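# Set lighting desk faders to taped levels, keep master

## Task

On the lighting desk, move every channel fader to the level marked on the tape above that fader, and leave the master fader at the level it had at the start. Afterwards release the controls and back the robot away. The task fails if the robot topples or finishes tilted. A fader that stays at its level only because the robot is still holding it does not count.

## Robot and tools

Robot: a wheeled base that drives forward/back and turns in place (no sideways motion), a lifting column carrying a head and two 6-joint arms (left and right), each with a two-finger gripper. Shoulder height S = 0.90 m + column_m. Folded, the robot is 0.73 m long, 0.62 m wide, and its front sits 0.40 m ahead of the column.

Frames: the base frame has its origin on the floor under the column, between the drive wheels; x forward, y left, z up. left_hand and right_hand are reported in this frame as the point where the fingers meet (tips are 8 mm further); the hand's z axis runs along the fingers, its y axis across the opening. The odometry frame is the base frame as it was when the scene began. Heading is positive to the left, range -3.142 to 3.142.

execute_actions: argument actions is a list holding zero or one action; cameras picks which images come back (omitted, null or ["all"] = every camera; [] = none; names are cam_head_left, cam_head_right, cam_left_wrist, cam_right_wrist, nav_camera). An action may contain:
- base: exactly one key. translate_m is a relative drive distance in metres from the current spot, -3 to 3, positive forward. rotate_rad is a relative turn in radians, -3.2 to 3.2, positive counter-clockwise seen from above.
- joints: one dictionary for both arms together, keyed by joint name, each value an absolute target (not an offset). column_m 0 to 0.8; head_tilt_rad -0.61 to 1.308 (positive tilts down); left_joint1_rad to left_joint6_rad and the matching right_ names, ranges -2.879..2.879, 0..3.141, 0..3.019, -1.692..1.57, -1.57..1.57, -2.094..2.094; left_gripper_m / right_gripper_m 0 to 0.093, the fingertip gap in metres.
- speeds: optional caps for this action only, translate_m 0.05 to 0.8 m/s, rotate_rad 0.1 to 1 rad/s (defaults are the maxima). Very long base moves at a low cap get refused. speeds has no effect on arms.
All motions in an action begin together. Any unknown key or out-of-range number rejects the whole call and nothing moves. Omitted joints may keep pushing toward earlier targets.

wait: seconds 0 to 10; the robot keeps its last command, and you get the same state and images as an empty action.
zoom_image: camera plus region [x0, y0, x1, y1] in pixels of that camera's most recent full image, at most 504 by 504, origin top-left.
finished_scene: scene number; ends the scene for good once your last command has been held, and reports success.

Arm geometry (approximate): with left_joint1_rad at -1.57 or right_joint1_rad at 1.57 and joints 5, 6 at 0, the arm swings in a vertical plane facing forward, 0.23 m off the centre line. Let a = j2 - 0.35, b = 1.05 + j2 - j3, c = b - j4 (c = 1.57 means fingers straight down). Hand is then 0.12 + 0.39 sin a + 0.38 cos b + 0.25 cos c m ahead of the column and S + 0.39 cos a - 0.38 sin b - 0.25 sin c m above the floor. Example: j2, j3, j4 = 0.93, 0.78, 0.14 gives 0.60 m ahead, 0.25 m under S. Real hands tend to sit up to about 5 cm lower and nearer than computed; trust the reported hand position (accurate to 1 to 3 cm). Reach is about 1 m from the shoulder. Joint 5 swings the hand sideways (positive to robot's right), joint 6 rolls it. Tolerances for "done": column 0.005, head 0.03, joints 1..6: 0.045, 0.14, 0.09, 0.055, 0.03, 0.035, gripper 0.003.

Fine motion: targets within about 0.03 rad of the current reading (0.08 for joints 2 and 3) may not move at all despite "done". For gentle contact, step about 0.05 rad per call counted from your previous target. A lowered hand may drift a few cm toward the column before rising.

Result lines: base_status and joint_status tell how each commanded motion ended: done, off_target (rested away from target, may still push), contact_stop (base or column only; obstacle), time_out, not_followed. "joint command not followed" with a cause line means a safety check refused arm targets because of self or arm-to-arm proximity or an object; back the named joints off by at least 0.05 rad the way they came, or drive away. on_its_own lists what you did not command; "held at" is a held target, not a position. base_tilt gives forward/right lean in degrees (about 1 degree fixed error). turned_by_wheels vs turned_by_imu: a gap over roughly 4 % and at least 0.05 rad means slip or collision. motor_effort covers only left_wheel and right_wheel (percent, peak in brackets). wheel_motors_off = 1 means the wheels have shut down after about 3 s of hard pushing. If reported gripper opening stays 0.002 m or more above its target, something is held.

Hazards: a blocked arm keeps pressing and can overheat (MOTOR HOT at 85 °C; at 100 °C the arm drops and an OVER-TEMPERATURE FAULT appears). To relieve pressure, command the arm's six current readings as targets. A base wheel stall gives contact_stop; reverse 0.05 m before retrying or turning. A tabletop between 0.30 m high and 0.26 m under S can slide over the base and hit the column. The column stops going down when a hand touches something and then refuses to descend until raised 0.2 m. Arms below column_m 0.3 can strike the housing or floor. Never let the arms collide or press on each other. Avoid pushing the desk hard, knocking things over, or tipping the robot; release the faders and drive clear before finishing.

Cameras: head cameras sit 0.91 to 1.03 m + column_m up, looking ahead and down by about head_tilt_rad; cam_head_right is on the robot's right. Wrist cameras look along the fingers, angled 0.62 rad toward the hand's +x; picture centre is at the closed fingertips. nav_camera is low at the base front, 0.23 m up, looking forward.

Each tool is called after "Emit:" as name(argument=value, ...), one argument or row to a line, values as JSON.

## Session

I'll start by looking at the current state and images.

Emit:
execute_actions(
  actions=[],
)

Scene clock: 0.00 s.
Joint torques (N m, as the arm reports them, + toward a larger angle): no reading
base_odometry: x=+0.000 y=+0.000 heading=+0.000 (m, m, rad; odometry frame)
turned_by_wheels: +0.000 (rad since the last result)
turned_by_imu: +0.000 (rad since the last result)
base_tilt: forward=+0.2 right=+0.3 (deg)
base_status: not commanded
joint_positions: column_m=+0.553 head_tilt_rad=+0.861 left_joint1_rad=-1.582 left_joint2_rad=+0.913 left_joint3_rad=+0.407 left_joint4_rad=-0.994 left_joint5_rad=+0.002 left_joint6_rad=-0.010 left_gripper_m=+0.094 right_joint1_rad=+1.573 right_joint2_rad=+0.850 right_joint3_rad=+0.419 right_joint4_rad=-0.978 right_joint5_rad=-0.039 right_joint6_rad=-0.009 right_gripper_m=+0.094
joint_status: not commanded
wheel_motors_off: 0
motor_effort: left_wheel=+5 right_wheel=+1 (%)
left_hand: x=+0.1334 y=+0.2220 z=+1.2602 quat_wxyz=(+0.469, +0.000, -0.883, +0.002) (m; base frame)
right_hand: x=+0.1549 y=-0.2183 z=+1.2563 quat_wxyz=(+0.428, -0.003, -0.903, -0.020) (m; base frame)
pictures: cam_head_left, cam_head_right, cam_left_wrist, cam_right_wrist, nav_camera
Images, in order (width x height): cam_head_left 504x504, cam_head_right 504x504, cam_left_wrist 616x616, cam_right_wrist 616x616, nav_camera 504x504.

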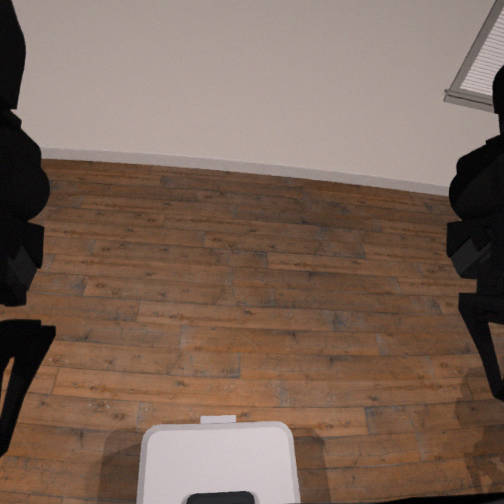

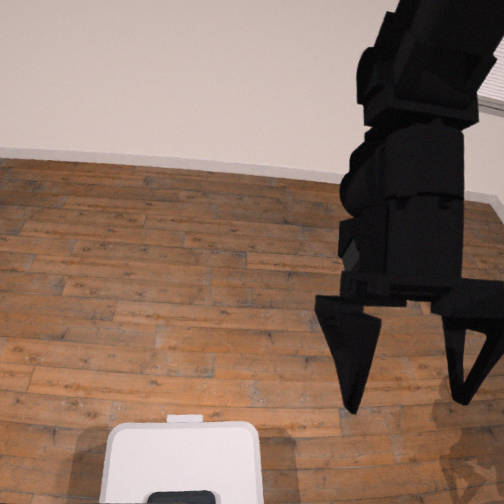

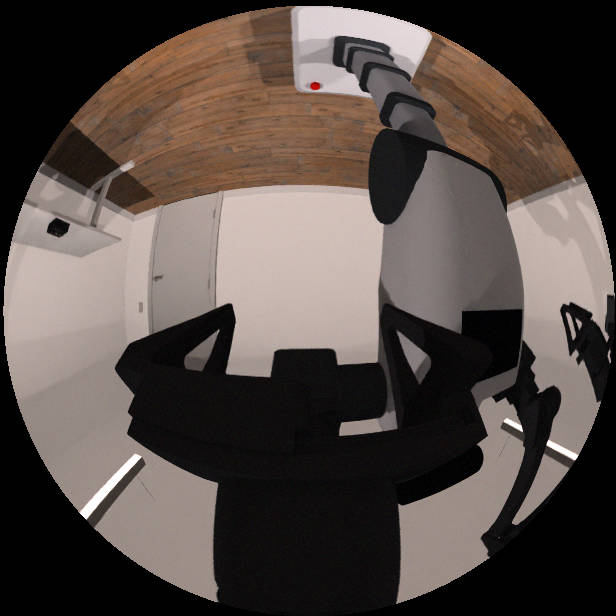

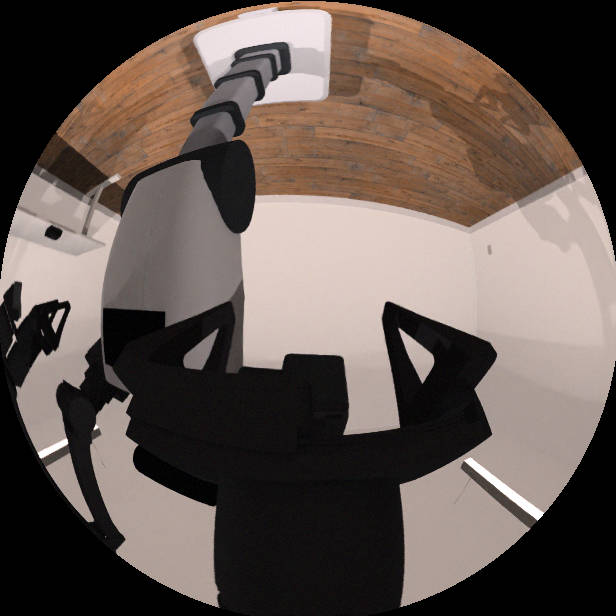

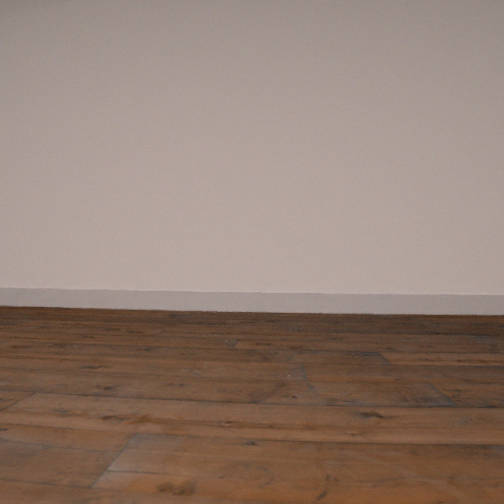

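Emit:
zoom_image(
  camera="cam_left_wrist",
  region=[0, 100, 250, 350],
)

Region (0, 100, 250, 350) of cam_left_wrist's 616x616 image, scaled by 2.016, with more detail than that image has.

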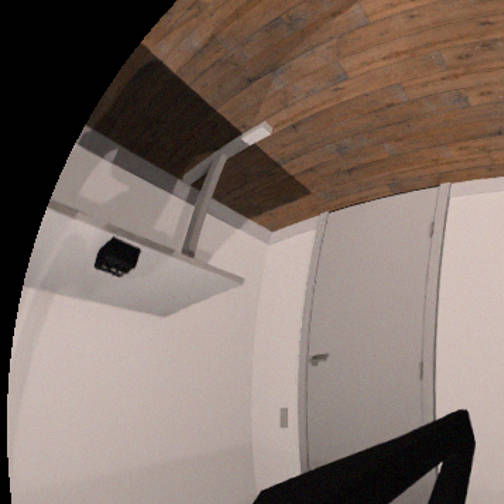

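Emit:
execute_actions(
  actions=[
    {"base": {"rotate_rad": 2.2}, "joints": {"head_tilt_rad": 0.45}},
  ],
  cameras=["cam_head_left", "cam_head_right", "nav_camera"],
)

Scene clock: 14.40 s.
Joint torques (N m, as the arm reports them, + toward a larger angle): left_arm=[-0.3  -7.04 -1.74 -1.44 -0.02  0.04] | right_arm=[  1.13 -10.13  -0.7   -1.12  -0.05   0.21]
base_odometry: x=+0.000 y=+0.000 heading=+2.199 (m, m, rad; odometry frame)
turned_by_wheels: +2.199 (rad since the last result)
turned_by_imu: +2.219 (rad since the last result)
base_tilt: forward=+0.2 right=+0.2 (deg)
base_status: done
joint_positions: column_m=+0.553 head_tilt_rad=+0.468 left_joint1_rad=-1.582 left_joint2_rad=+0.913 left_joint3_rad=+0.407 left_joint4_rad=-0.994 left_joint5_rad=+0.002 left_joint6_rad=-0.010 left_gripper_m=+0.094 right_joint1_rad=+1.573 right_joint2_rad=+0.850 right_joint3_rad=+0.419 right_joint4_rad=-0.978 right_joint5_rad=-0.039 right_joint6_rad=-0.009 right_gripper_m=+0.094
joint_status: all done
wheel_motors_off: 0
motor_effort: left_wheel=-4(37) right_wheel=+3(32) (%)
left_hand: x=+0.1334 y=+0.2220 z=+1.2602 quat_wxyz=(+0.469, +0.000, -0.883, +0.002) (m; base frame)
right_hand: x=+0.1549 y=-0.2183 z=+1.2563 quat_wxyz=(+0.428, -0.003, -0.903, -0.020) (m; base frame)
pictures: cam_head_left, cam_head_right, nav_camera
Images, in order (width x height): cam_head_left 504x504, cam_head_right 504x504, nav_camera 504x504.

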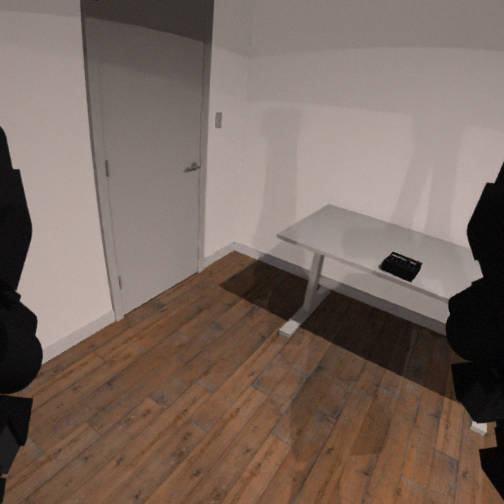

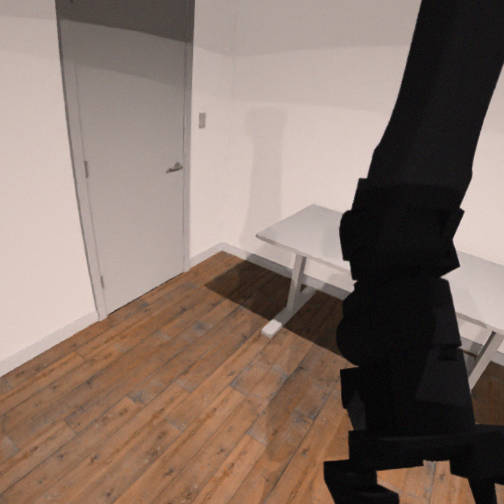

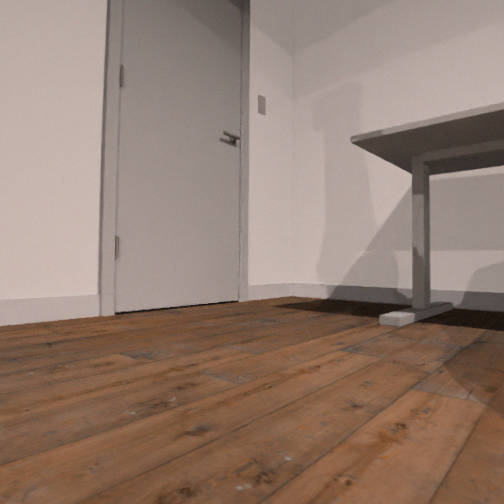

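Emit:
zoom_image(
  camera="cam_head_left",
  region=[340, 220, 460, 310],
)

Region (340, 220, 460, 310) of cam_head_left's 504x504 image, scaled by 4.200, with more detail than that image has; it fills the top 378 rows of this view, and the rest is white.

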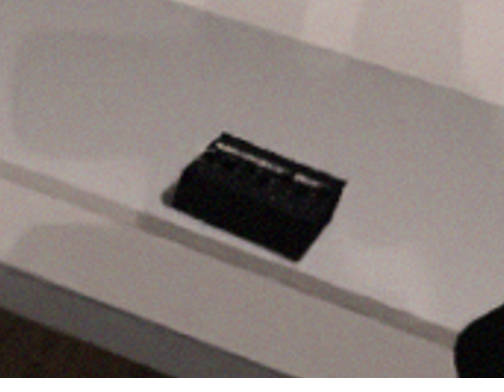

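Emit:
execute_actions(
  actions=[
    {"base": {"rotate_rad": -0.45}},
  ],
  cameras=["cam_head_left", "cam_head_right", "nav_camera"],
)

Scene clock: 34.40 s.
Joint torques (N m, as the arm reports them, + toward a larger angle): left_arm=[-0.28 -7.15 -1.71 -1.45 -0.04  0.03] | right_arm=[ 0.84 -9.77 -0.96 -1.13 -0.08  0.21]
base_odometry: x=+0.000 y=+0.000 heading=+1.750 (m, m, rad; odometry frame)
turned_by_wheels: -0.449 (rad since the last result)
turned_by_imu: -0.457 (rad since the last result)
base_tilt: forward=+0.2 right=+0.4 (deg)
base_status: done
joint_positions: column_m=+0.553 head_tilt_rad=+0.468 left_joint1_rad=-1.582 left_joint2_rad=+0.913 left_joint3_rad=+0.407 left_joint4_rad=-0.994 left_joint5_rad=+0.002 left_joint6_rad=-0.010 left_gripper_m=+0.094 right_joint1_rad=+1.573 right_joint2_rad=+0.850 right_joint3_rad=+0.419 right_joint4_rad=-0.978 right_joint5_rad=-0.039 right_joint6_rad=-0.009 right_gripper_m=+0.094
joint_status: not commanded
wheel_motors_off: 0
motor_effort: left_wheel=+5(26) right_wheel=-4(19) (%)
left_hand: x=+0.1336 y=+0.2220 z=+1.2601 quat_wxyz=(+0.469, +0.000, -0.883, +0.002) (m; base frame)
right_hand: x=+0.1549 y=-0.2183 z=+1.2563 quat_wxyz=(+0.428, -0.003, -0.903, -0.020) (m; base frame)
pictures: cam_head_left, cam_head_right, nav_camera
Images, in order (width x height): cam_head_left 504x504, cam_head_right 504x504, nav_camera 504x504.

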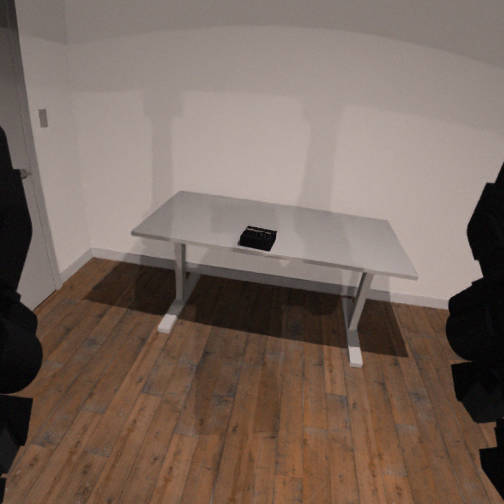

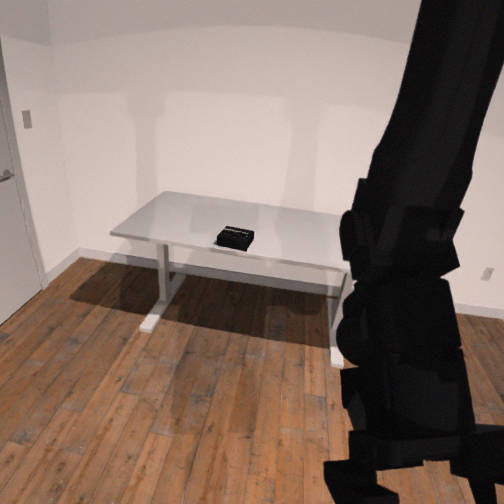

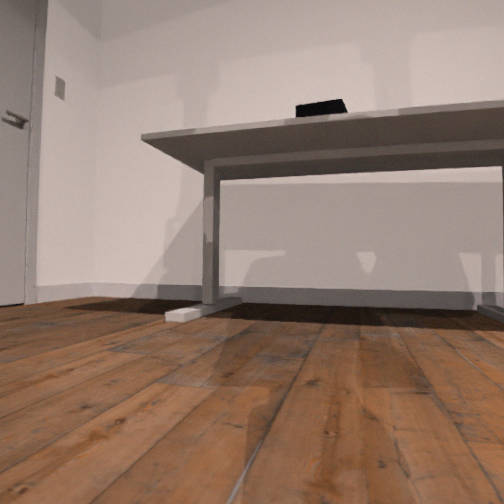

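Emit:
execute_actions(
  actions=[
    {"base": {"rotate_rad": -0.15}},
  ],
  cameras=["cam_head_left", "nav_camera"],
)

Scene clock: 52.77 s.
Joint torques (N m, as the arm reports them, + toward a larger angle): left_arm=[-0.31 -6.99 -1.7  -1.46 -0.04  0.04] | right_arm=[ 0.77 -9.72 -0.85 -1.24 -0.03  0.2 ]
base_odometry: x=+0.000 y=+0.000 heading=+1.601 (m, m, rad; odometry frame)
turned_by_wheels: -0.149 (rad since the last result)
turned_by_imu: -0.153 (rad since the last result)
base_tilt: forward=+0.2 right=+0.4 (deg)
base_status: done
joint_positions: column_m=+0.553 head_tilt_rad=+0.468 left_joint1_rad=-1.582 left_joint2_rad=+0.913 left_joint3_rad=+0.407 left_joint4_rad=-0.994 left_joint5_rad=+0.002 left_joint6_rad=-0.010 left_gripper_m=+0.094 right_joint1_rad=+1.573 right_joint2_rad=+0.850 right_joint3_rad=+0.419 right_joint4_rad=-0.978 right_joint5_rad=-0.039 right_joint6_rad=-0.009 right_gripper_m=+0.094
joint_status: not commanded
wheel_motors_off: 0
motor_effort: left_wheel=+6(33) right_wheel=-3(26) (%)
left_hand: x=+0.1336 y=+0.2220 z=+1.2601 quat_wxyz=(+0.469, +0.000, -0.883, +0.002) (m; base frame)
right_hand: x=+0.1549 y=-0.2183 z=+1.2563 quat_wxyz=(+0.428, -0.003, -0.903, -0.020) (m; base frame)
pictures: cam_head_left, nav_camera
Images, in order (width x height): cam_head_left 504x504, nav_camera 504x504.

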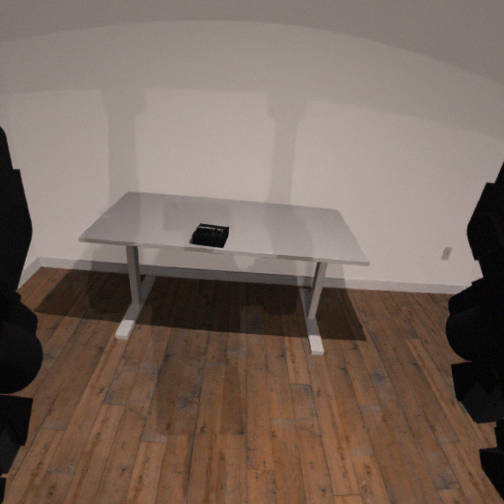

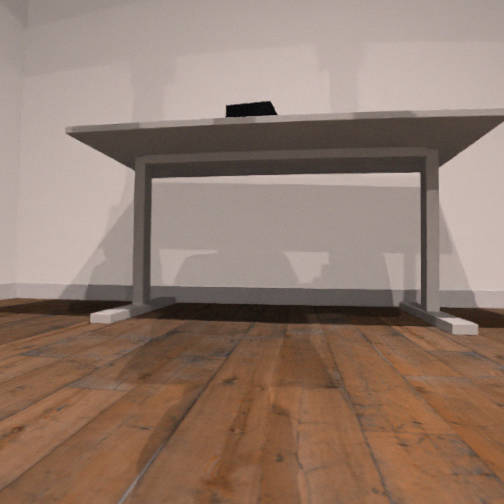

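Emit:
execute_actions(
  actions=[
    {"base": {"rotate_rad": 0.15}},
  ],
  cameras=[],
)

Emit:
execute_actions(
  actions=[
    {"base": {"translate_m": 0.9}, "joints": {"head_tilt_rad": 0.8}},
  ],
  cameras=["cam_head_left", "cam_head_right", "nav_camera"],
)

Scene clock: 74.07 s.
Joint torques (N m, as the arm reports them, + toward a larger angle): left_arm=[-0.34 -7.07 -1.78 -1.44 -0.03  0.04] | right_arm=[  1.14 -10.51  -0.74  -1.21  -0.08   0.22]
base_odometry: x=+0.000 y=+0.000 heading=+1.750 (m, m, rad; odometry frame)
turned_by_wheels: +0.149 (rad since the last result)
turned_by_imu: +0.149 (rad since the last result)
base_tilt: forward=+0.2 right=+0.3 (deg)
base_status: done
joint_positions: column_m=+0.553 head_tilt_rad=+0.468 left_joint1_rad=-1.582 left_joint2_rad=+0.913 left_joint3_rad=+0.407 left_joint4_rad=-0.994 left_joint5_rad=+0.002 left_joint6_rad=-0.010 left_gripper_m=+0.094 right_joint1_rad=+1.573 right_joint2_rad=+0.850 right_joint3_rad=+0.419 right_joint4_rad=-0.978 right_joint5_rad=-0.039 right_joint6_rad=-0.009 right_gripper_m=+0.094
joint_status: not commanded
wheel_motors_off: 0
motor_effort: left_wheel=-4(25) right_wheel=+4(23) (%)
left_hand: x=+0.1336 y=+0.2220 z=+1.2601 quat_wxyz=(+0.469, +0.000, -0.883, +0.002) (m; base frame)
right_hand: x=+0.1549 y=-0.2183 z=+1.2563 quat_wxyz=(+0.428, -0.003, -0.903, -0.020) (m; base frame)
pictures: none
No camera images: the call's "cameras" was empty. Leave "cameras" out to get every camera's image.

Scene clock: 77.23 s.
Joint torques (N m, as the arm reports them, + toward a larger angle): left_arm=[-0.29 -7.02 -1.88 -1.46 -0.03  0.04] | right_arm=[ 0.55 -9.98 -0.86 -1.33 -0.05  0.22]
base_odometry: x=-0.160 y=+0.886 heading=+1.750 (m, m, rad; odometry frame)
turned_by_wheels: +0.000 (rad since the last result)
turned_by_imu: +0.000 (rad since the last result)
base_tilt: forward=+0.2 right=+0.2 (deg)
base_status: done
joint_positions: column_m=+0.553 head_tilt_rad=+0.802 left_joint1_rad=-1.582 left_joint2_rad=+0.913 left_joint3_rad=+0.409 left_joint4_rad=-0.994 left_joint5_rad=+0.002 left_joint6_rad=-0.010 left_gripper_m=+0.094 right_joint1_rad=+1.573 right_joint2_rad=+0.850 right_joint3_rad=+0.420 right_joint4_rad=-0.978 right_joint5_rad=-0.039 right_joint6_rad=-0.009 right_gripper_m=+0.094
joint_status: all done
wheel_motors_off: 0
motor_effort: left_wheel=+0(45) right_wheel=+0(44) (%)
left_hand: x=+0.1348 y=+0.2220 z=+1.2597 quat_wxyz=(+0.468, +0.000, -0.884, +0.002) (m; base frame)
right_hand: x=+0.1555 y=-0.2183 z=+1.2561 quat_wxyz=(+0.428, -0.003, -0.904, -0.020) (m; base frame)
pictures: cam_head_left, cam_head_right, nav_camera
Images, in order (width x height): cam_head_left 504x504, cam_head_right 504x504, nav_camera 504x504.

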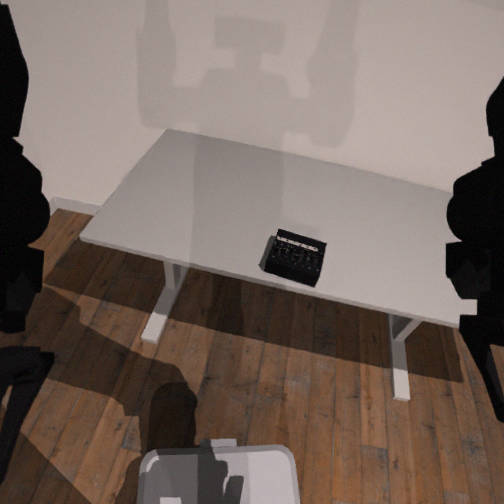

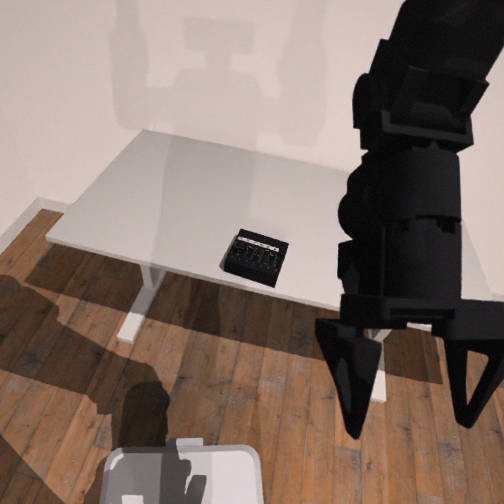

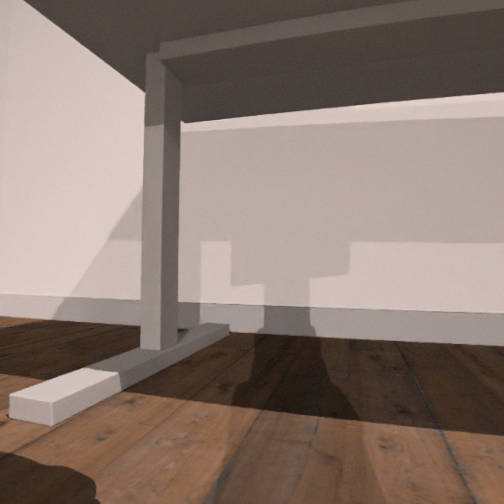

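Emit:
execute_actions(
  actions=[
    {"base": {"rotate_rad": -0.3}},
  ],
  cameras=["cam_head_left", "cam_head_right", "nav_camera"],
)

Scene clock: 84.50 s.
Joint torques (N m, as the arm reports them, + toward a larger angle): left_arm=[-0.36 -6.93 -1.86 -1.42 -0.03  0.04] | right_arm=[ 0.96 -9.53 -0.9  -1.31 -0.06  0.22]
base_odometry: x=-0.160 y=+0.886 heading=+1.451 (m, m, rad; odometry frame)
turned_by_wheels: -0.299 (rad since the last result)
turned_by_imu: -0.303 (rad since the last result)
base_tilt: forward=+0.1 right=+0.3 (deg)
base_status: done
joint_positions: column_m=+0.553 head_tilt_rad=+0.802 left_joint1_rad=-1.582 left_joint2_rad=+0.913 left_joint3_rad=+0.409 left_joint4_rad=-0.994 left_joint5_rad=+0.002 left_joint6_rad=-0.010 left_gripper_m=+0.094 right_joint1_rad=+1.573 right_joint2_rad=+0.850 right_joint3_rad=+0.420 right_joint4_rad=-0.978 right_joint5_rad=-0.039 right_joint6_rad=-0.009 right_gripper_m=+0.094
joint_status: not commanded
wheel_motors_off: 0
motor_effort: left_wheel=+3(35) right_wheel=-2(38) (%)
left_hand: x=+0.1348 y=+0.2220 z=+1.2597 quat_wxyz=(+0.468, +0.000, -0.884, +0.002) (m; base frame)
right_hand: x=+0.1555 y=-0.2183 z=+1.2561 quat_wxyz=(+0.428, -0.003, -0.904, -0.020) (m; base frame)
pictures: cam_head_left, cam_head_right, nav_camera
Images, in order (width x height): cam_head_left 504x504, cam_head_right 504x504, nav_camera 504x504.

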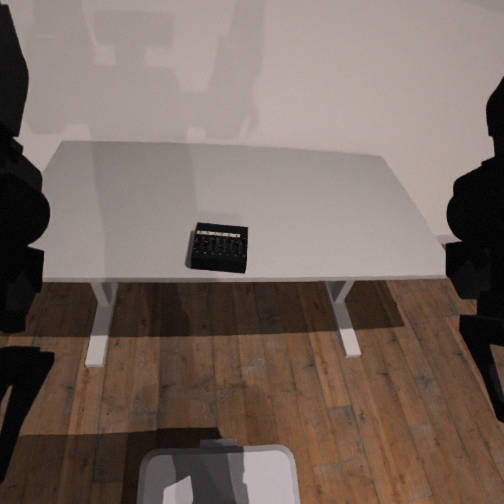

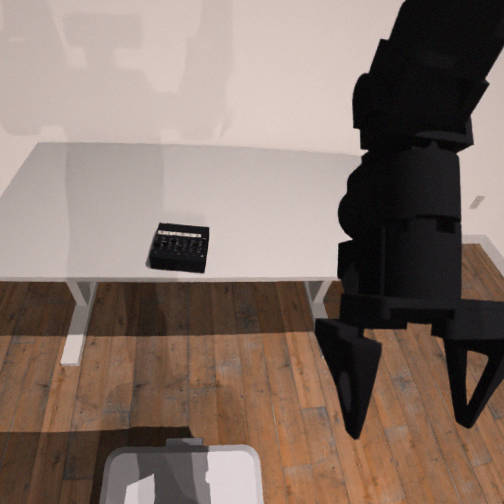

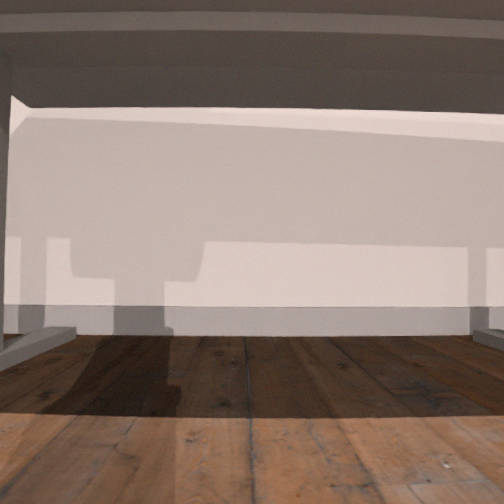

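Emit:
zoom_image(
  camera="cam_head_left",
  region=[170, 210, 270, 285],
)

Region (170, 210, 270, 285) of cam_head_left's 504x504 image, scaled by 5.040, with more detail than that image has; it fills the top 378 rows of this view, and the rest is white.

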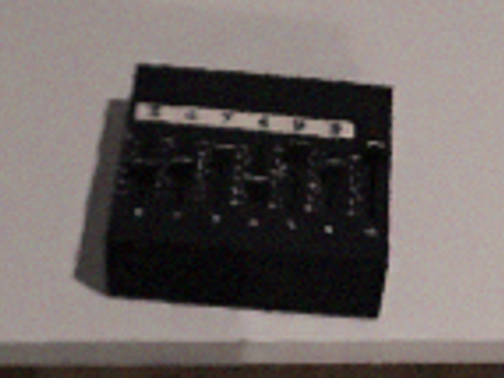

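Emit:
execute_actions(
  actions=[
    {"base": {"rotate_rad": 0.654}},
  ],
  cameras=[],
)

Emit:
execute_actions(
  actions=[
    {"base": {"translate_m": 0.378}},
  ],
  cameras=[],
)

Emit:
execute_actions(
  actions=[
    {"base": {"rotate_rad": -0.654}, "joints": {"head_tilt_rad": 1.0}},
  ],
  cameras=["cam_head_left", "cam_head_right", "nav_camera"],
)

Scene clock: 132.93 s.
Joint torques (N m, as the arm reports them, + toward a larger angle): left_arm=[-0.29 -7.14 -1.94 -1.43 -0.03  0.05] | right_arm=[ 0.26 -9.91 -0.99 -1.24 -0.06  0.19]
base_odometry: x=-0.160 y=+0.886 heading=+2.104 (m, m, rad; odometry frame)
turned_by_wheels: +0.653 (rad since the last result)
turned_by_imu: +0.655 (rad since the last result)
base_tilt: forward=+0.1 right=+0.3 (deg)
base_status: done
joint_positions: column_m=+0.553 head_tilt_rad=+0.802 left_joint1_rad=-1.582 left_joint2_rad=+0.913 left_joint3_rad=+0.409 left_joint4_rad=-0.994 left_joint5_rad=+0.002 left_joint6_rad=-0.010 left_gripper_m=+0.094 right_joint1_rad=+1.573 right_joint2_rad=+0.850 right_joint3_rad=+0.420 right_joint4_rad=-0.978 right_joint5_rad=-0.039 right_joint6_rad=-0.009 right_gripper_m=+0.094
joint_status: not commanded
wheel_motors_off: 0
motor_effort: left_wheel=-2(39) right_wheel=+4(34) (%)
left_hand: x=+0.1348 y=+0.2220 z=+1.2597 quat_wxyz=(+0.468, +0.000, -0.884, +0.002) (m; base frame)
right_hand: x=+0.1555 y=-0.2183 z=+1.2561 quat_wxyz=(+0.428, -0.003, -0.904, -0.020) (m; base frame)
pictures: none
No camera images: the call's "cameras" was empty. Leave "cameras" out to get every camera's image.

Scene clock: 135.20 s.
Joint torques (N m, as the arm reports them, + toward a larger angle): left_arm=[-0.41 -6.85 -1.95 -1.43 -0.04  0.03] | right_arm=[  1.31 -10.21  -0.9   -1.2   -0.08   0.22]
base_odometry: x=-0.353 y=+1.211 heading=+2.104 (m, m, rad; odometry frame)
turned_by_wheels: +0.000 (rad since the last result)
turned_by_imu: +0.000 (rad since the last result)
base_tilt: forward=+0.2 right=+0.2 (deg)
base_status: done
joint_positions: column_m=+0.553 head_tilt_rad=+0.802 left_joint1_rad=-1.582 left_joint2_rad=+0.913 left_joint3_rad=+0.411 left_joint4_rad=-0.994 left_joint5_rad=+0.002 left_joint6_rad=-0.010 left_gripper_m=+0.094 right_joint1_rad=+1.573 right_joint2_rad=+0.850 right_joint3_rad=+0.421 right_joint4_rad=-0.978 right_joint5_rad=-0.039 right_joint6_rad=-0.009 right_gripper_m=+0.094
joint_status: not commanded
wheel_motors_off: 0
motor_effort: left_wheel=+1(41) right_wheel=+0(47) (%)
left_hand: x=+0.1354 y=+0.2220 z=+1.2595 quat_wxyz=(+0.468, +0.000, -0.884, +0.002) (m; base frame)
right_hand: x=+0.1559 y=-0.2183 z=+1.2560 quat_wxyz=(+0.427, -0.003, -0.904, -0.020) (m; base frame)
pictures: none
No camera images: the call's "cameras" was empty. Leave "cameras" out to get every camera's image.

Scene clock: 137.13 s.
Joint torques (N m, as the arm reports them, + toward a larger angle): left_arm=[-0.25 -7.08 -1.95 -1.44 -0.04  0.04] | right_arm=[ 0.82 -9.61 -0.94 -1.37 -0.05  0.2 ]
base_odometry: x=-0.353 y=+1.211 heading=+1.451 (m, m, rad; odometry frame)
turned_by_wheels: -0.653 (rad since the last result)
turned_by_imu: -0.660 (rad since the last result)
base_tilt: forward=+0.2 right=+0.3 (deg)
base_status: done
joint_positions: column_m=+0.553 head_tilt_rad=+1.000 left_joint1_rad=-1.582 left_joint2_rad=+0.913 left_joint3_rad=+0.409 left_joint4_rad=-0.994 left_joint5_rad=+0.002 left_joint6_rad=-0.010 left_gripper_m=+0.094 right_joint1_rad=+1.573 right_joint2_rad=+0.850 right_joint3_rad=+0.421 right_joint4_rad=-0.978 right_joint5_rad=-0.039 right_joint6_rad=-0.009 right_gripper_m=+0.094
joint_status: all done
wheel_motors_off: 0
motor_effort: left_wheel=+4(35) right_wheel=-3(35) (%)
left_hand: x=+0.1348 y=+0.2220 z=+1.2597 quat_wxyz=(+0.468, +0.000, -0.884, +0.002) (m; base frame)
right_hand: x=+0.1559 y=-0.2183 z=+1.2560 quat_wxyz=(+0.427, -0.003, -0.904, -0.020) (m; base frame)
pictures: cam_head_left, cam_head_right, nav_camera
Images, in order (width x height): cam_head_left 504x504, cam_head_right 504x504, nav_camera 504x504.

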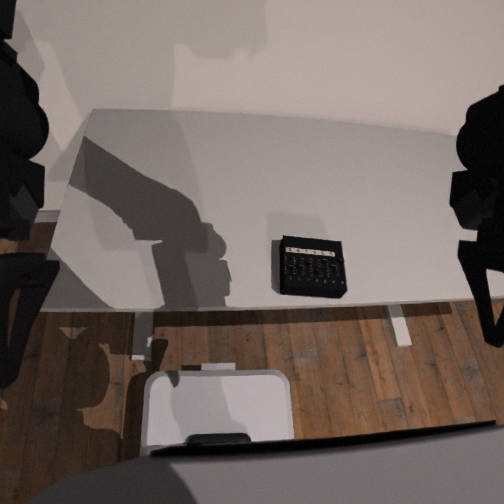

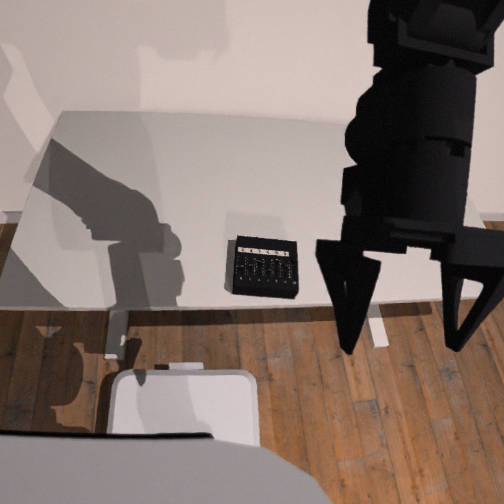

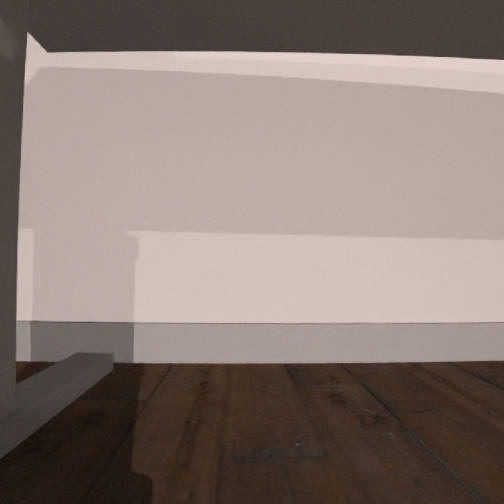

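Emit:
zoom_image(
  camera="cam_head_left",
  region=[270, 230, 360, 300],
)

Region (270, 230, 360, 300) of cam_head_left's 504x504 image, scaled by 5.600, with more detail than that image has.

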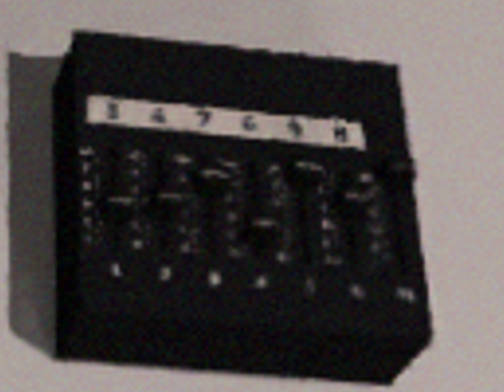

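Emit:
execute_actions(
  actions=[
    {"joints": {"right_joint1_rad": 1.57, "right_joint2_rad": 1.165, "right_joint3_rad": 0.9, "right_joint4_rad": -0.256, "right_joint5_rad": 0.0, "right_joint6_rad": 0.0}},
  ],
  cameras=["cam_head_left", "cam_right_wrist"],
)

Scene clock: 181.53 s.
Joint torques (N m, as the arm reports them, + toward a larger angle): left_arm=[-0.36 -6.97 -1.93 -1.45 -0.03  0.04] | right_arm=[  0.27 -17.78   1.16   0.88   0.02   0.26]
base_odometry: x=-0.353 y=+1.211 heading=+1.451 (m, m, rad; odometry frame)
turned_by_wheels: +0.000 (rad since the last result)
turned_by_imu: -0.002 (rad since the last result)
base_tilt: forward=+0.2 right=+0.2 (deg)
base_status: not commanded
joint_positions: column_m=+0.553 head_tilt_rad=+1.000 left_joint1_rad=-1.582 left_joint2_rad=+0.913 left_joint3_rad=+0.409 left_joint4_rad=-0.994 left_joint5_rad=+0.002 left_joint6_rad=-0.010 left_gripper_m=+0.094 right_joint1_rad=+1.573 right_joint2_rad=+1.166 right_joint3_rad=+0.909 right_joint4_rad=-0.267 right_joint5_rad=-0.002 right_joint6_rad=-0.006 right_gripper_m=+0.094
joint_status: all done
wheel_motors_off: 0
motor_effort: left_wheel=+8(10) right_wheel=-7(7) (%)
left_hand: x=+0.1348 y=+0.2220 z=+1.2597 quat_wxyz=(+0.468, +0.000, -0.884, +0.002) (m; base frame)
right_hand: x=+0.5056 y=-0.2240 z=+1.1033 quat_wxyz=(+0.000, +0.003, -1.000, -0.002) (m; base frame)
pictures: cam_head_left, cam_right_wrist
Images, in order (width x height): cam_head_left 504x504, cam_right_wrist 616x616.

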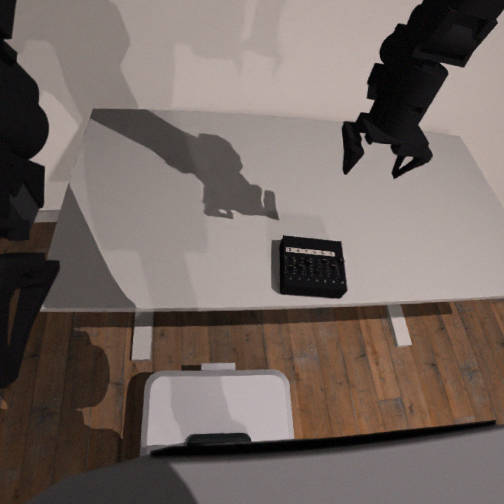

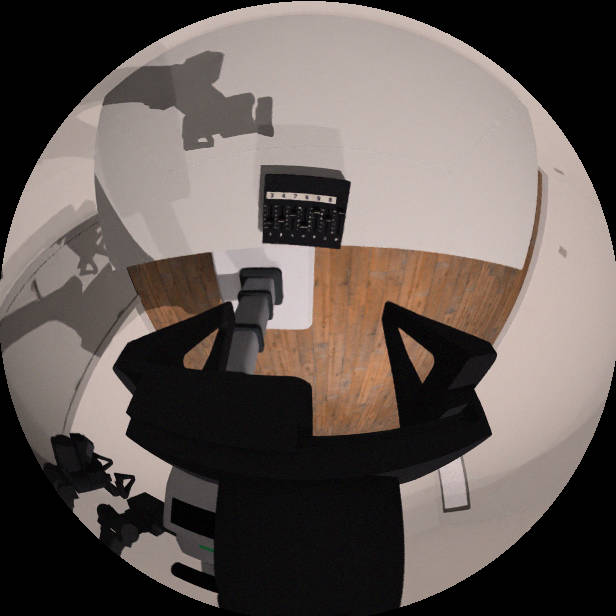

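Emit:
zoom_image(
  camera="cam_right_wrist",
  region=[250, 160, 360, 255],
)

Region (250, 160, 360, 255) of cam_right_wrist's 616x616 image, scaled by 4.582, with more detail than that image has; it fills the top 435 rows of this view, and the rest is white.

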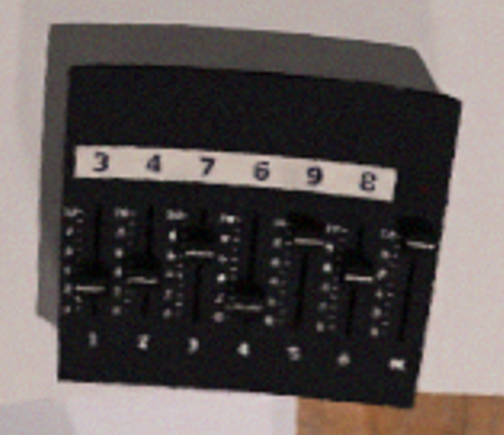

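Emit:
execute_actions(
  actions=[
    {"joints": {"column_m": 0.353, "right_gripper_m": 0.0}},
  ],
  cameras=["cam_right_wrist"],
)

Scene clock: 219.23 s.
Joint torques (N m, as the arm reports them, + toward a larger angle): left_arm=[-0.33 -6.98 -1.98 -1.46 -0.03  0.04] | right_arm=[  0.65 -17.95   1.23   0.79   0.03   0.27]
base_odometry: x=-0.353 y=+1.211 heading=+1.451 (m, m, rad; odometry frame)
turned_by_wheels: +0.000 (rad since the last result)
turned_by_imu: -0.003 (rad since the last result)
base_tilt: forward=+0.2 right=+0.2 (deg)
base_status: not commanded
joint_positions: column_m=+0.353 head_tilt_rad=+1.000 left_joint1_rad=-1.582 left_joint2_rad=+0.913 left_joint3_rad=+0.409 left_joint4_rad=-0.994 left_joint5_rad=+0.002 left_joint6_rad=-0.010 left_gripper_m=+0.094 right_joint1_rad=+1.573 right_joint2_rad=+1.166 right_joint3_rad=+0.909 right_joint4_rad=-0.267 right_joint5_rad=-0.002 right_joint6_rad=-0.006 right_gripper_m=+0.000
joint_status: all done
wheel_motors_off: 0
motor_effort: left_wheel=+9(10) right_wheel=-7(7) (%)
left_hand: x=+0.1348 y=+0.2220 z=+1.0599 quat_wxyz=(+0.468, +0.000, -0.884, +0.002) (m; base frame)
right_hand: x=+0.5056 y=-0.2240 z=+0.9036 quat_wxyz=(+0.000, +0.003, -1.000, -0.002) (m; base frame)
pictures: cam_right_wrist
Images, in order (width x height): cam_right_wrist 616x616.

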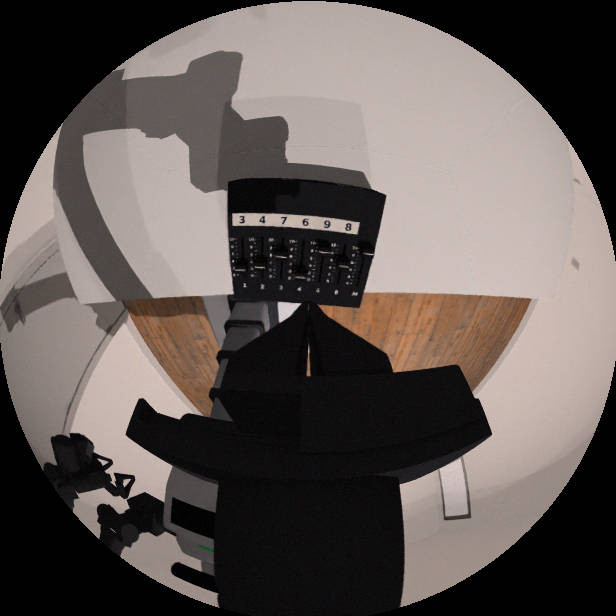

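Emit:
zoom_image(
  camera="cam_right_wrist",
  region=[215, 165, 395, 325],
)

Region (215, 165, 395, 325) of cam_right_wrist's 616x616 image, scaled by 2.800, with more detail than that image has.

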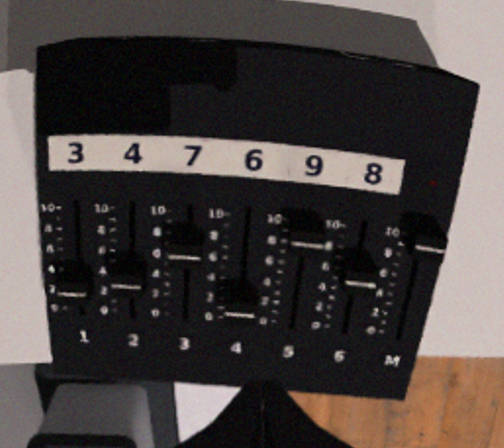

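Emit:
zoom_image(
  camera="cam_right_wrist",
  region=[225, 225, 385, 300],
)

Region (225, 225, 385, 300) of cam_right_wrist's 616x616 image, scaled by 3.150, with more detail than that image has; it fills the top 236 rows of this view, and the rest is white.

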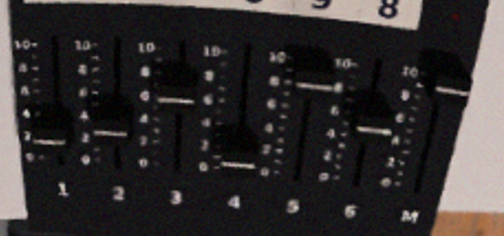

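Emit:
execute_actions(
  actions=[
    {"base": {"translate_m": -0.08}},
  ],
  cameras=["cam_right_wrist"],
)

Scene clock: 282.20 s.
Joint torques (N m, as the arm reports them, + toward a larger angle): left_arm=[-0.37 -6.8  -1.66 -1.43 -0.04  0.05] | right_arm=[  0.3  -18.23   1.53   0.94   0.01   0.29]
base_odometry: x=-0.362 y=+1.132 heading=+1.451 (m, m, rad; odometry frame)
turned_by_wheels: +0.000 (rad since the last result)
turned_by_imu: -0.002 (rad since the last result)
base_tilt: forward=+0.2 right=+0.2 (deg)
base_status: done
joint_positions: column_m=+0.353 head_tilt_rad=+1.001 left_joint1_rad=-1.582 left_joint2_rad=+0.912 left_joint3_rad=+0.405 left_joint4_rad=-0.994 left_joint5_rad=+0.002 left_joint6_rad=-0.010 left_gripper_m=+0.094 right_joint1_rad=+1.573 right_joint2_rad=+1.165 right_joint3_rad=+0.902 right_joint4_rad=-0.266 right_joint5_rad=-0.002 right_joint6_rad=-0.006 right_gripper_m=+0.000
joint_status: not commanded
wheel_motors_off: 0
motor_effort: left_wheel=+1(38) right_wheel=-1(51) (%)
left_hand: x=+0.1328 y=+0.2220 z=+1.0608 quat_wxyz=(+0.469, +0.000, -0.883, +0.002) (m; base frame)
right_hand: x=+0.5022 y=-0.2240 z=+0.9032 quat_wxyz=(+0.002, +0.003, -1.000, -0.002) (m; base frame)
pictures: cam_right_wrist
Images, in order (width x height): cam_right_wrist 616x616.

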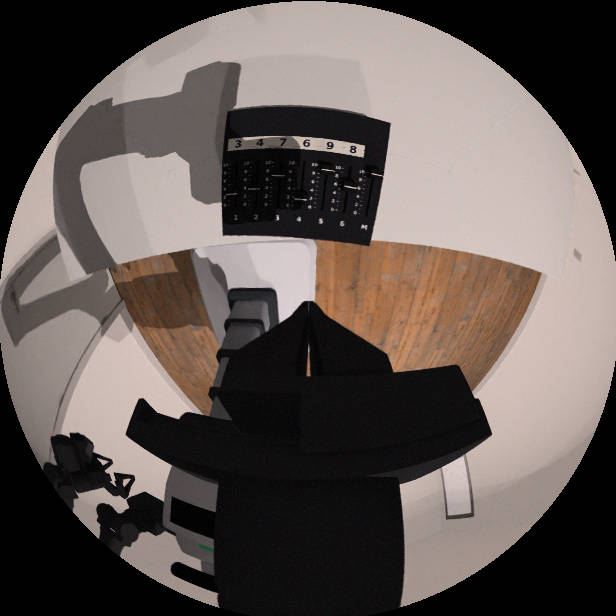

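Emit:
zoom_image(
  camera="cam_right_wrist",
  region=[215, 130, 395, 250],
)

Region (215, 130, 395, 250) of cam_right_wrist's 616x616 image, scaled by 2.800, with more detail than that image has.

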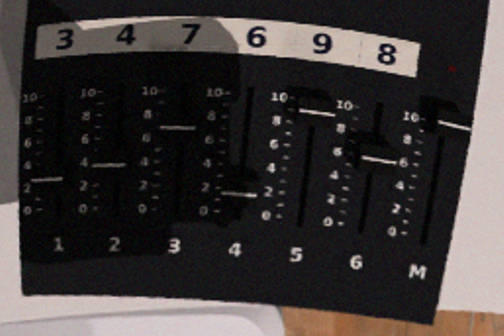

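Emit:
zoom_image(
  camera="cam_right_wrist",
  region=[215, 155, 305, 215],
)

Region (215, 155, 305, 215) of cam_right_wrist's 616x616 image, scaled by 5.600, with more detail than that image has.

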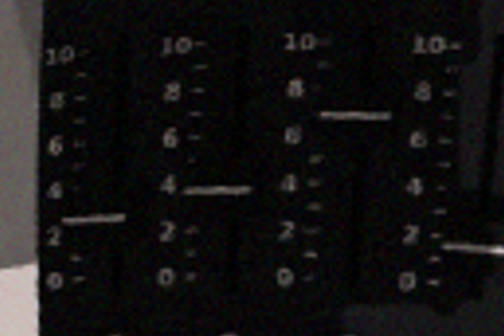

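Emit:
zoom_image(
  camera="cam_right_wrist",
  region=[300, 155, 390, 220],
)

Region (300, 155, 390, 220) of cam_right_wrist's 616x616 image, scaled by 5.600, with more detail than that image has.

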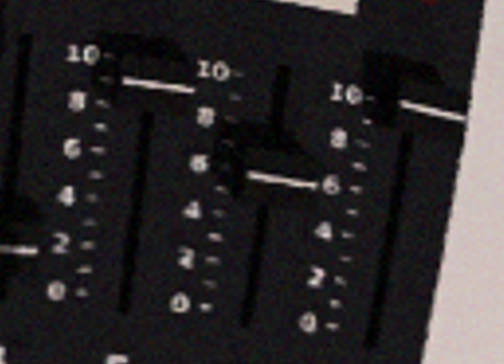

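Emit:
execute_actions(
  actions=[
    {"base": {"translate_m": 0.04}, "joints": {"column_m": 0.30, "right_joint2_rad": 1.368, "right_joint3_rad": 0.974, "right_joint4_rad": -0.127, "right_joint5_rad": -0.06}},
  ],
  cameras=["cam_right_wrist"],
)

Scene clock: 372.30 s.
Joint torques (N m, as the arm reports them, + toward a larger angle): left_arm=[-0.26 -6.91 -1.85 -1.44 -0.04  0.04] | right_arm=[  0.12 -13.32   1.15   0.68  -0.09   0.26]
base_odometry: x=-0.357 y=+1.172 heading=+1.452 (m, m, rad; odometry frame)
turned_by_wheels: +0.001 (rad since the last result)
turned_by_imu: -0.001 (rad since the last result)
base_tilt: forward=+0.1 right=+0.2 (deg)
base_status: done
joint_positions: column_m=+0.300 head_tilt_rad=+1.001 left_joint1_rad=-1.582 left_joint2_rad=+0.912 left_joint3_rad=+0.409 left_joint4_rad=-0.994 left_joint5_rad=+0.002 left_joint6_rad=-0.010 left_gripper_m=+0.094 right_joint1_rad=+1.571 right_joint2_rad=+1.307 right_joint3_rad=+0.974 right_joint4_rad=-0.131 right_joint5_rad=-0.059 right_joint6_rad=-0.006 right_gripper_m=+0.000
joint_status: all done
wheel_motors_off: 0
motor_effort: left_wheel=+2(63) right_wheel=-2(41) (%)
left_hand: x=+0.1347 y=+0.2220 z=+1.0071 quat_wxyz=(+0.468, +0.000, -0.884, +0.002) (m; base frame)
right_hand: x=+0.5259 y=-0.2153 z=+0.8022 quat_wxyz=(-0.029, +0.004, -0.999, -0.029) (m; base frame)
pictures: cam_right_wrist
Images, in order (width x height): cam_right_wrist 616x616.

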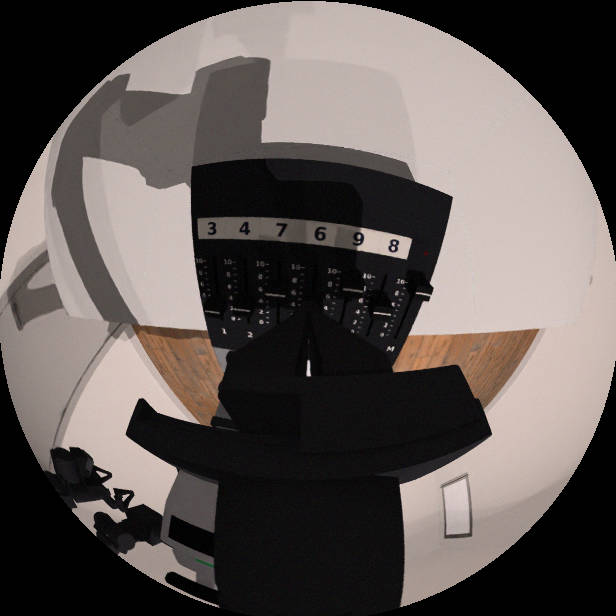

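Emit:
zoom_image(
  camera="cam_right_wrist",
  region=[190, 210, 450, 380],
)

Region (190, 210, 450, 380) of cam_right_wrist's 616x616 image, scaled by 1.938, with more detail than that image has; it fills the top 330 rows of this view, and the rest is white.

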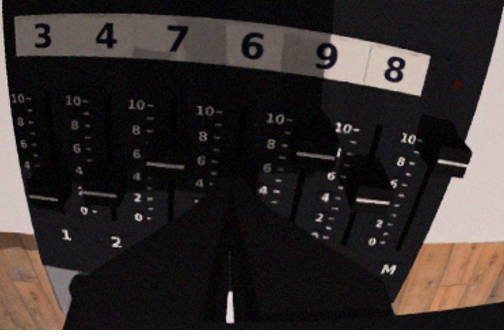

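Emit:
execute_actions(
  actions=[
    {"joints": {"right_joint2_rad": 1.307, "head_tilt_rad": 0.9}},
  ],
  cameras=["cam_head_left", "cam_head_right"],
)

Scene clock: 406.43 s.
Joint torques (N m, as the arm reports them, + toward a larger angle): left_arm=[-0.32 -6.84 -1.85 -1.42 -0.04  0.04] | right_arm=[  0.59 -19.19   1.32   0.54  -0.11   0.25]
base_odometry: x=-0.357 y=+1.172 heading=+1.452 (m, m, rad; odometry frame)
turned_by_wheels: +0.000 (rad since the last result)
turned_by_imu: -0.002 (rad since the last result)
base_tilt: forward=+0.3 right=+0.3 (deg)
base_status: not commanded
joint_positions: column_m=+0.300 head_tilt_rad=+0.915 left_joint1_rad=-1.582 left_joint2_rad=+0.912 left_joint3_rad=+0.409 left_joint4_rad=-0.994 left_joint5_rad=+0.002 left_joint6_rad=-0.010 left_gripper_m=+0.094 right_joint1_rad=+1.571 right_joint2_rad=+1.304 right_joint3_rad=+0.974 right_joint4_rad=-0.131 right_joint5_rad=-0.059 right_joint6_rad=-0.006 right_gripper_m=+0.000
joint_status: all done
wheel_motors_off: 0
motor_effort: left_wheel=+3(4) right_wheel=-2(2) (%)
left_hand: x=+0.1347 y=+0.2220 z=+1.0071 quat_wxyz=(+0.468, +0.000, -0.884, +0.002) (m; base frame)
right_hand: x=+0.5272 y=-0.2153 z=+0.8036 quat_wxyz=(-0.031, +0.004, -0.999, -0.029) (m; base frame)
pictures: cam_head_left, cam_head_right
Images, in order (width x height): cam_head_left 504x504, cam_head_right 504x504.

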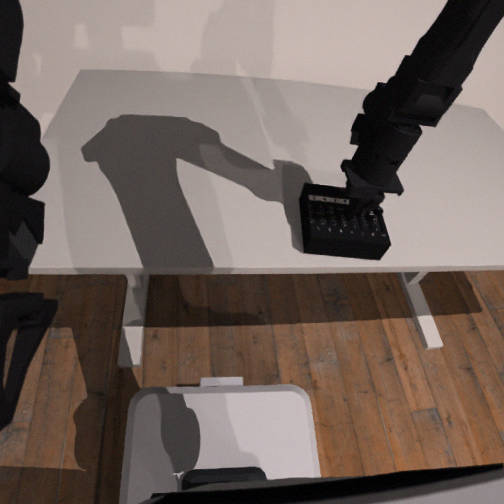

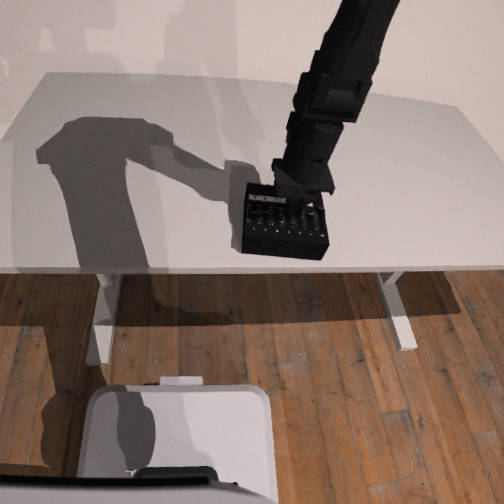

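Emit:
zoom_image(
  camera="cam_head_left",
  region=[280, 150, 420, 270],
)

Region (280, 150, 420, 270) of cam_head_left's 504x504 image, scaled by 3.600, with more detail than that image has; it fills the top 432 rows of this view, and the rest is white.

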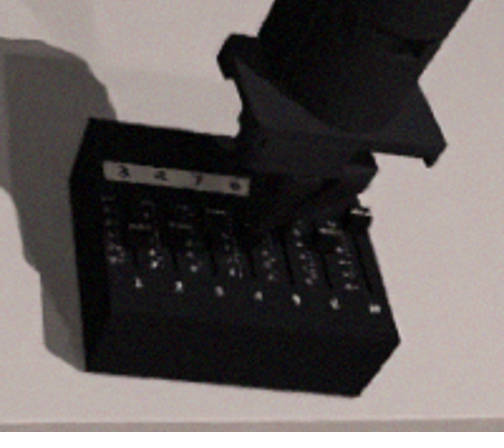

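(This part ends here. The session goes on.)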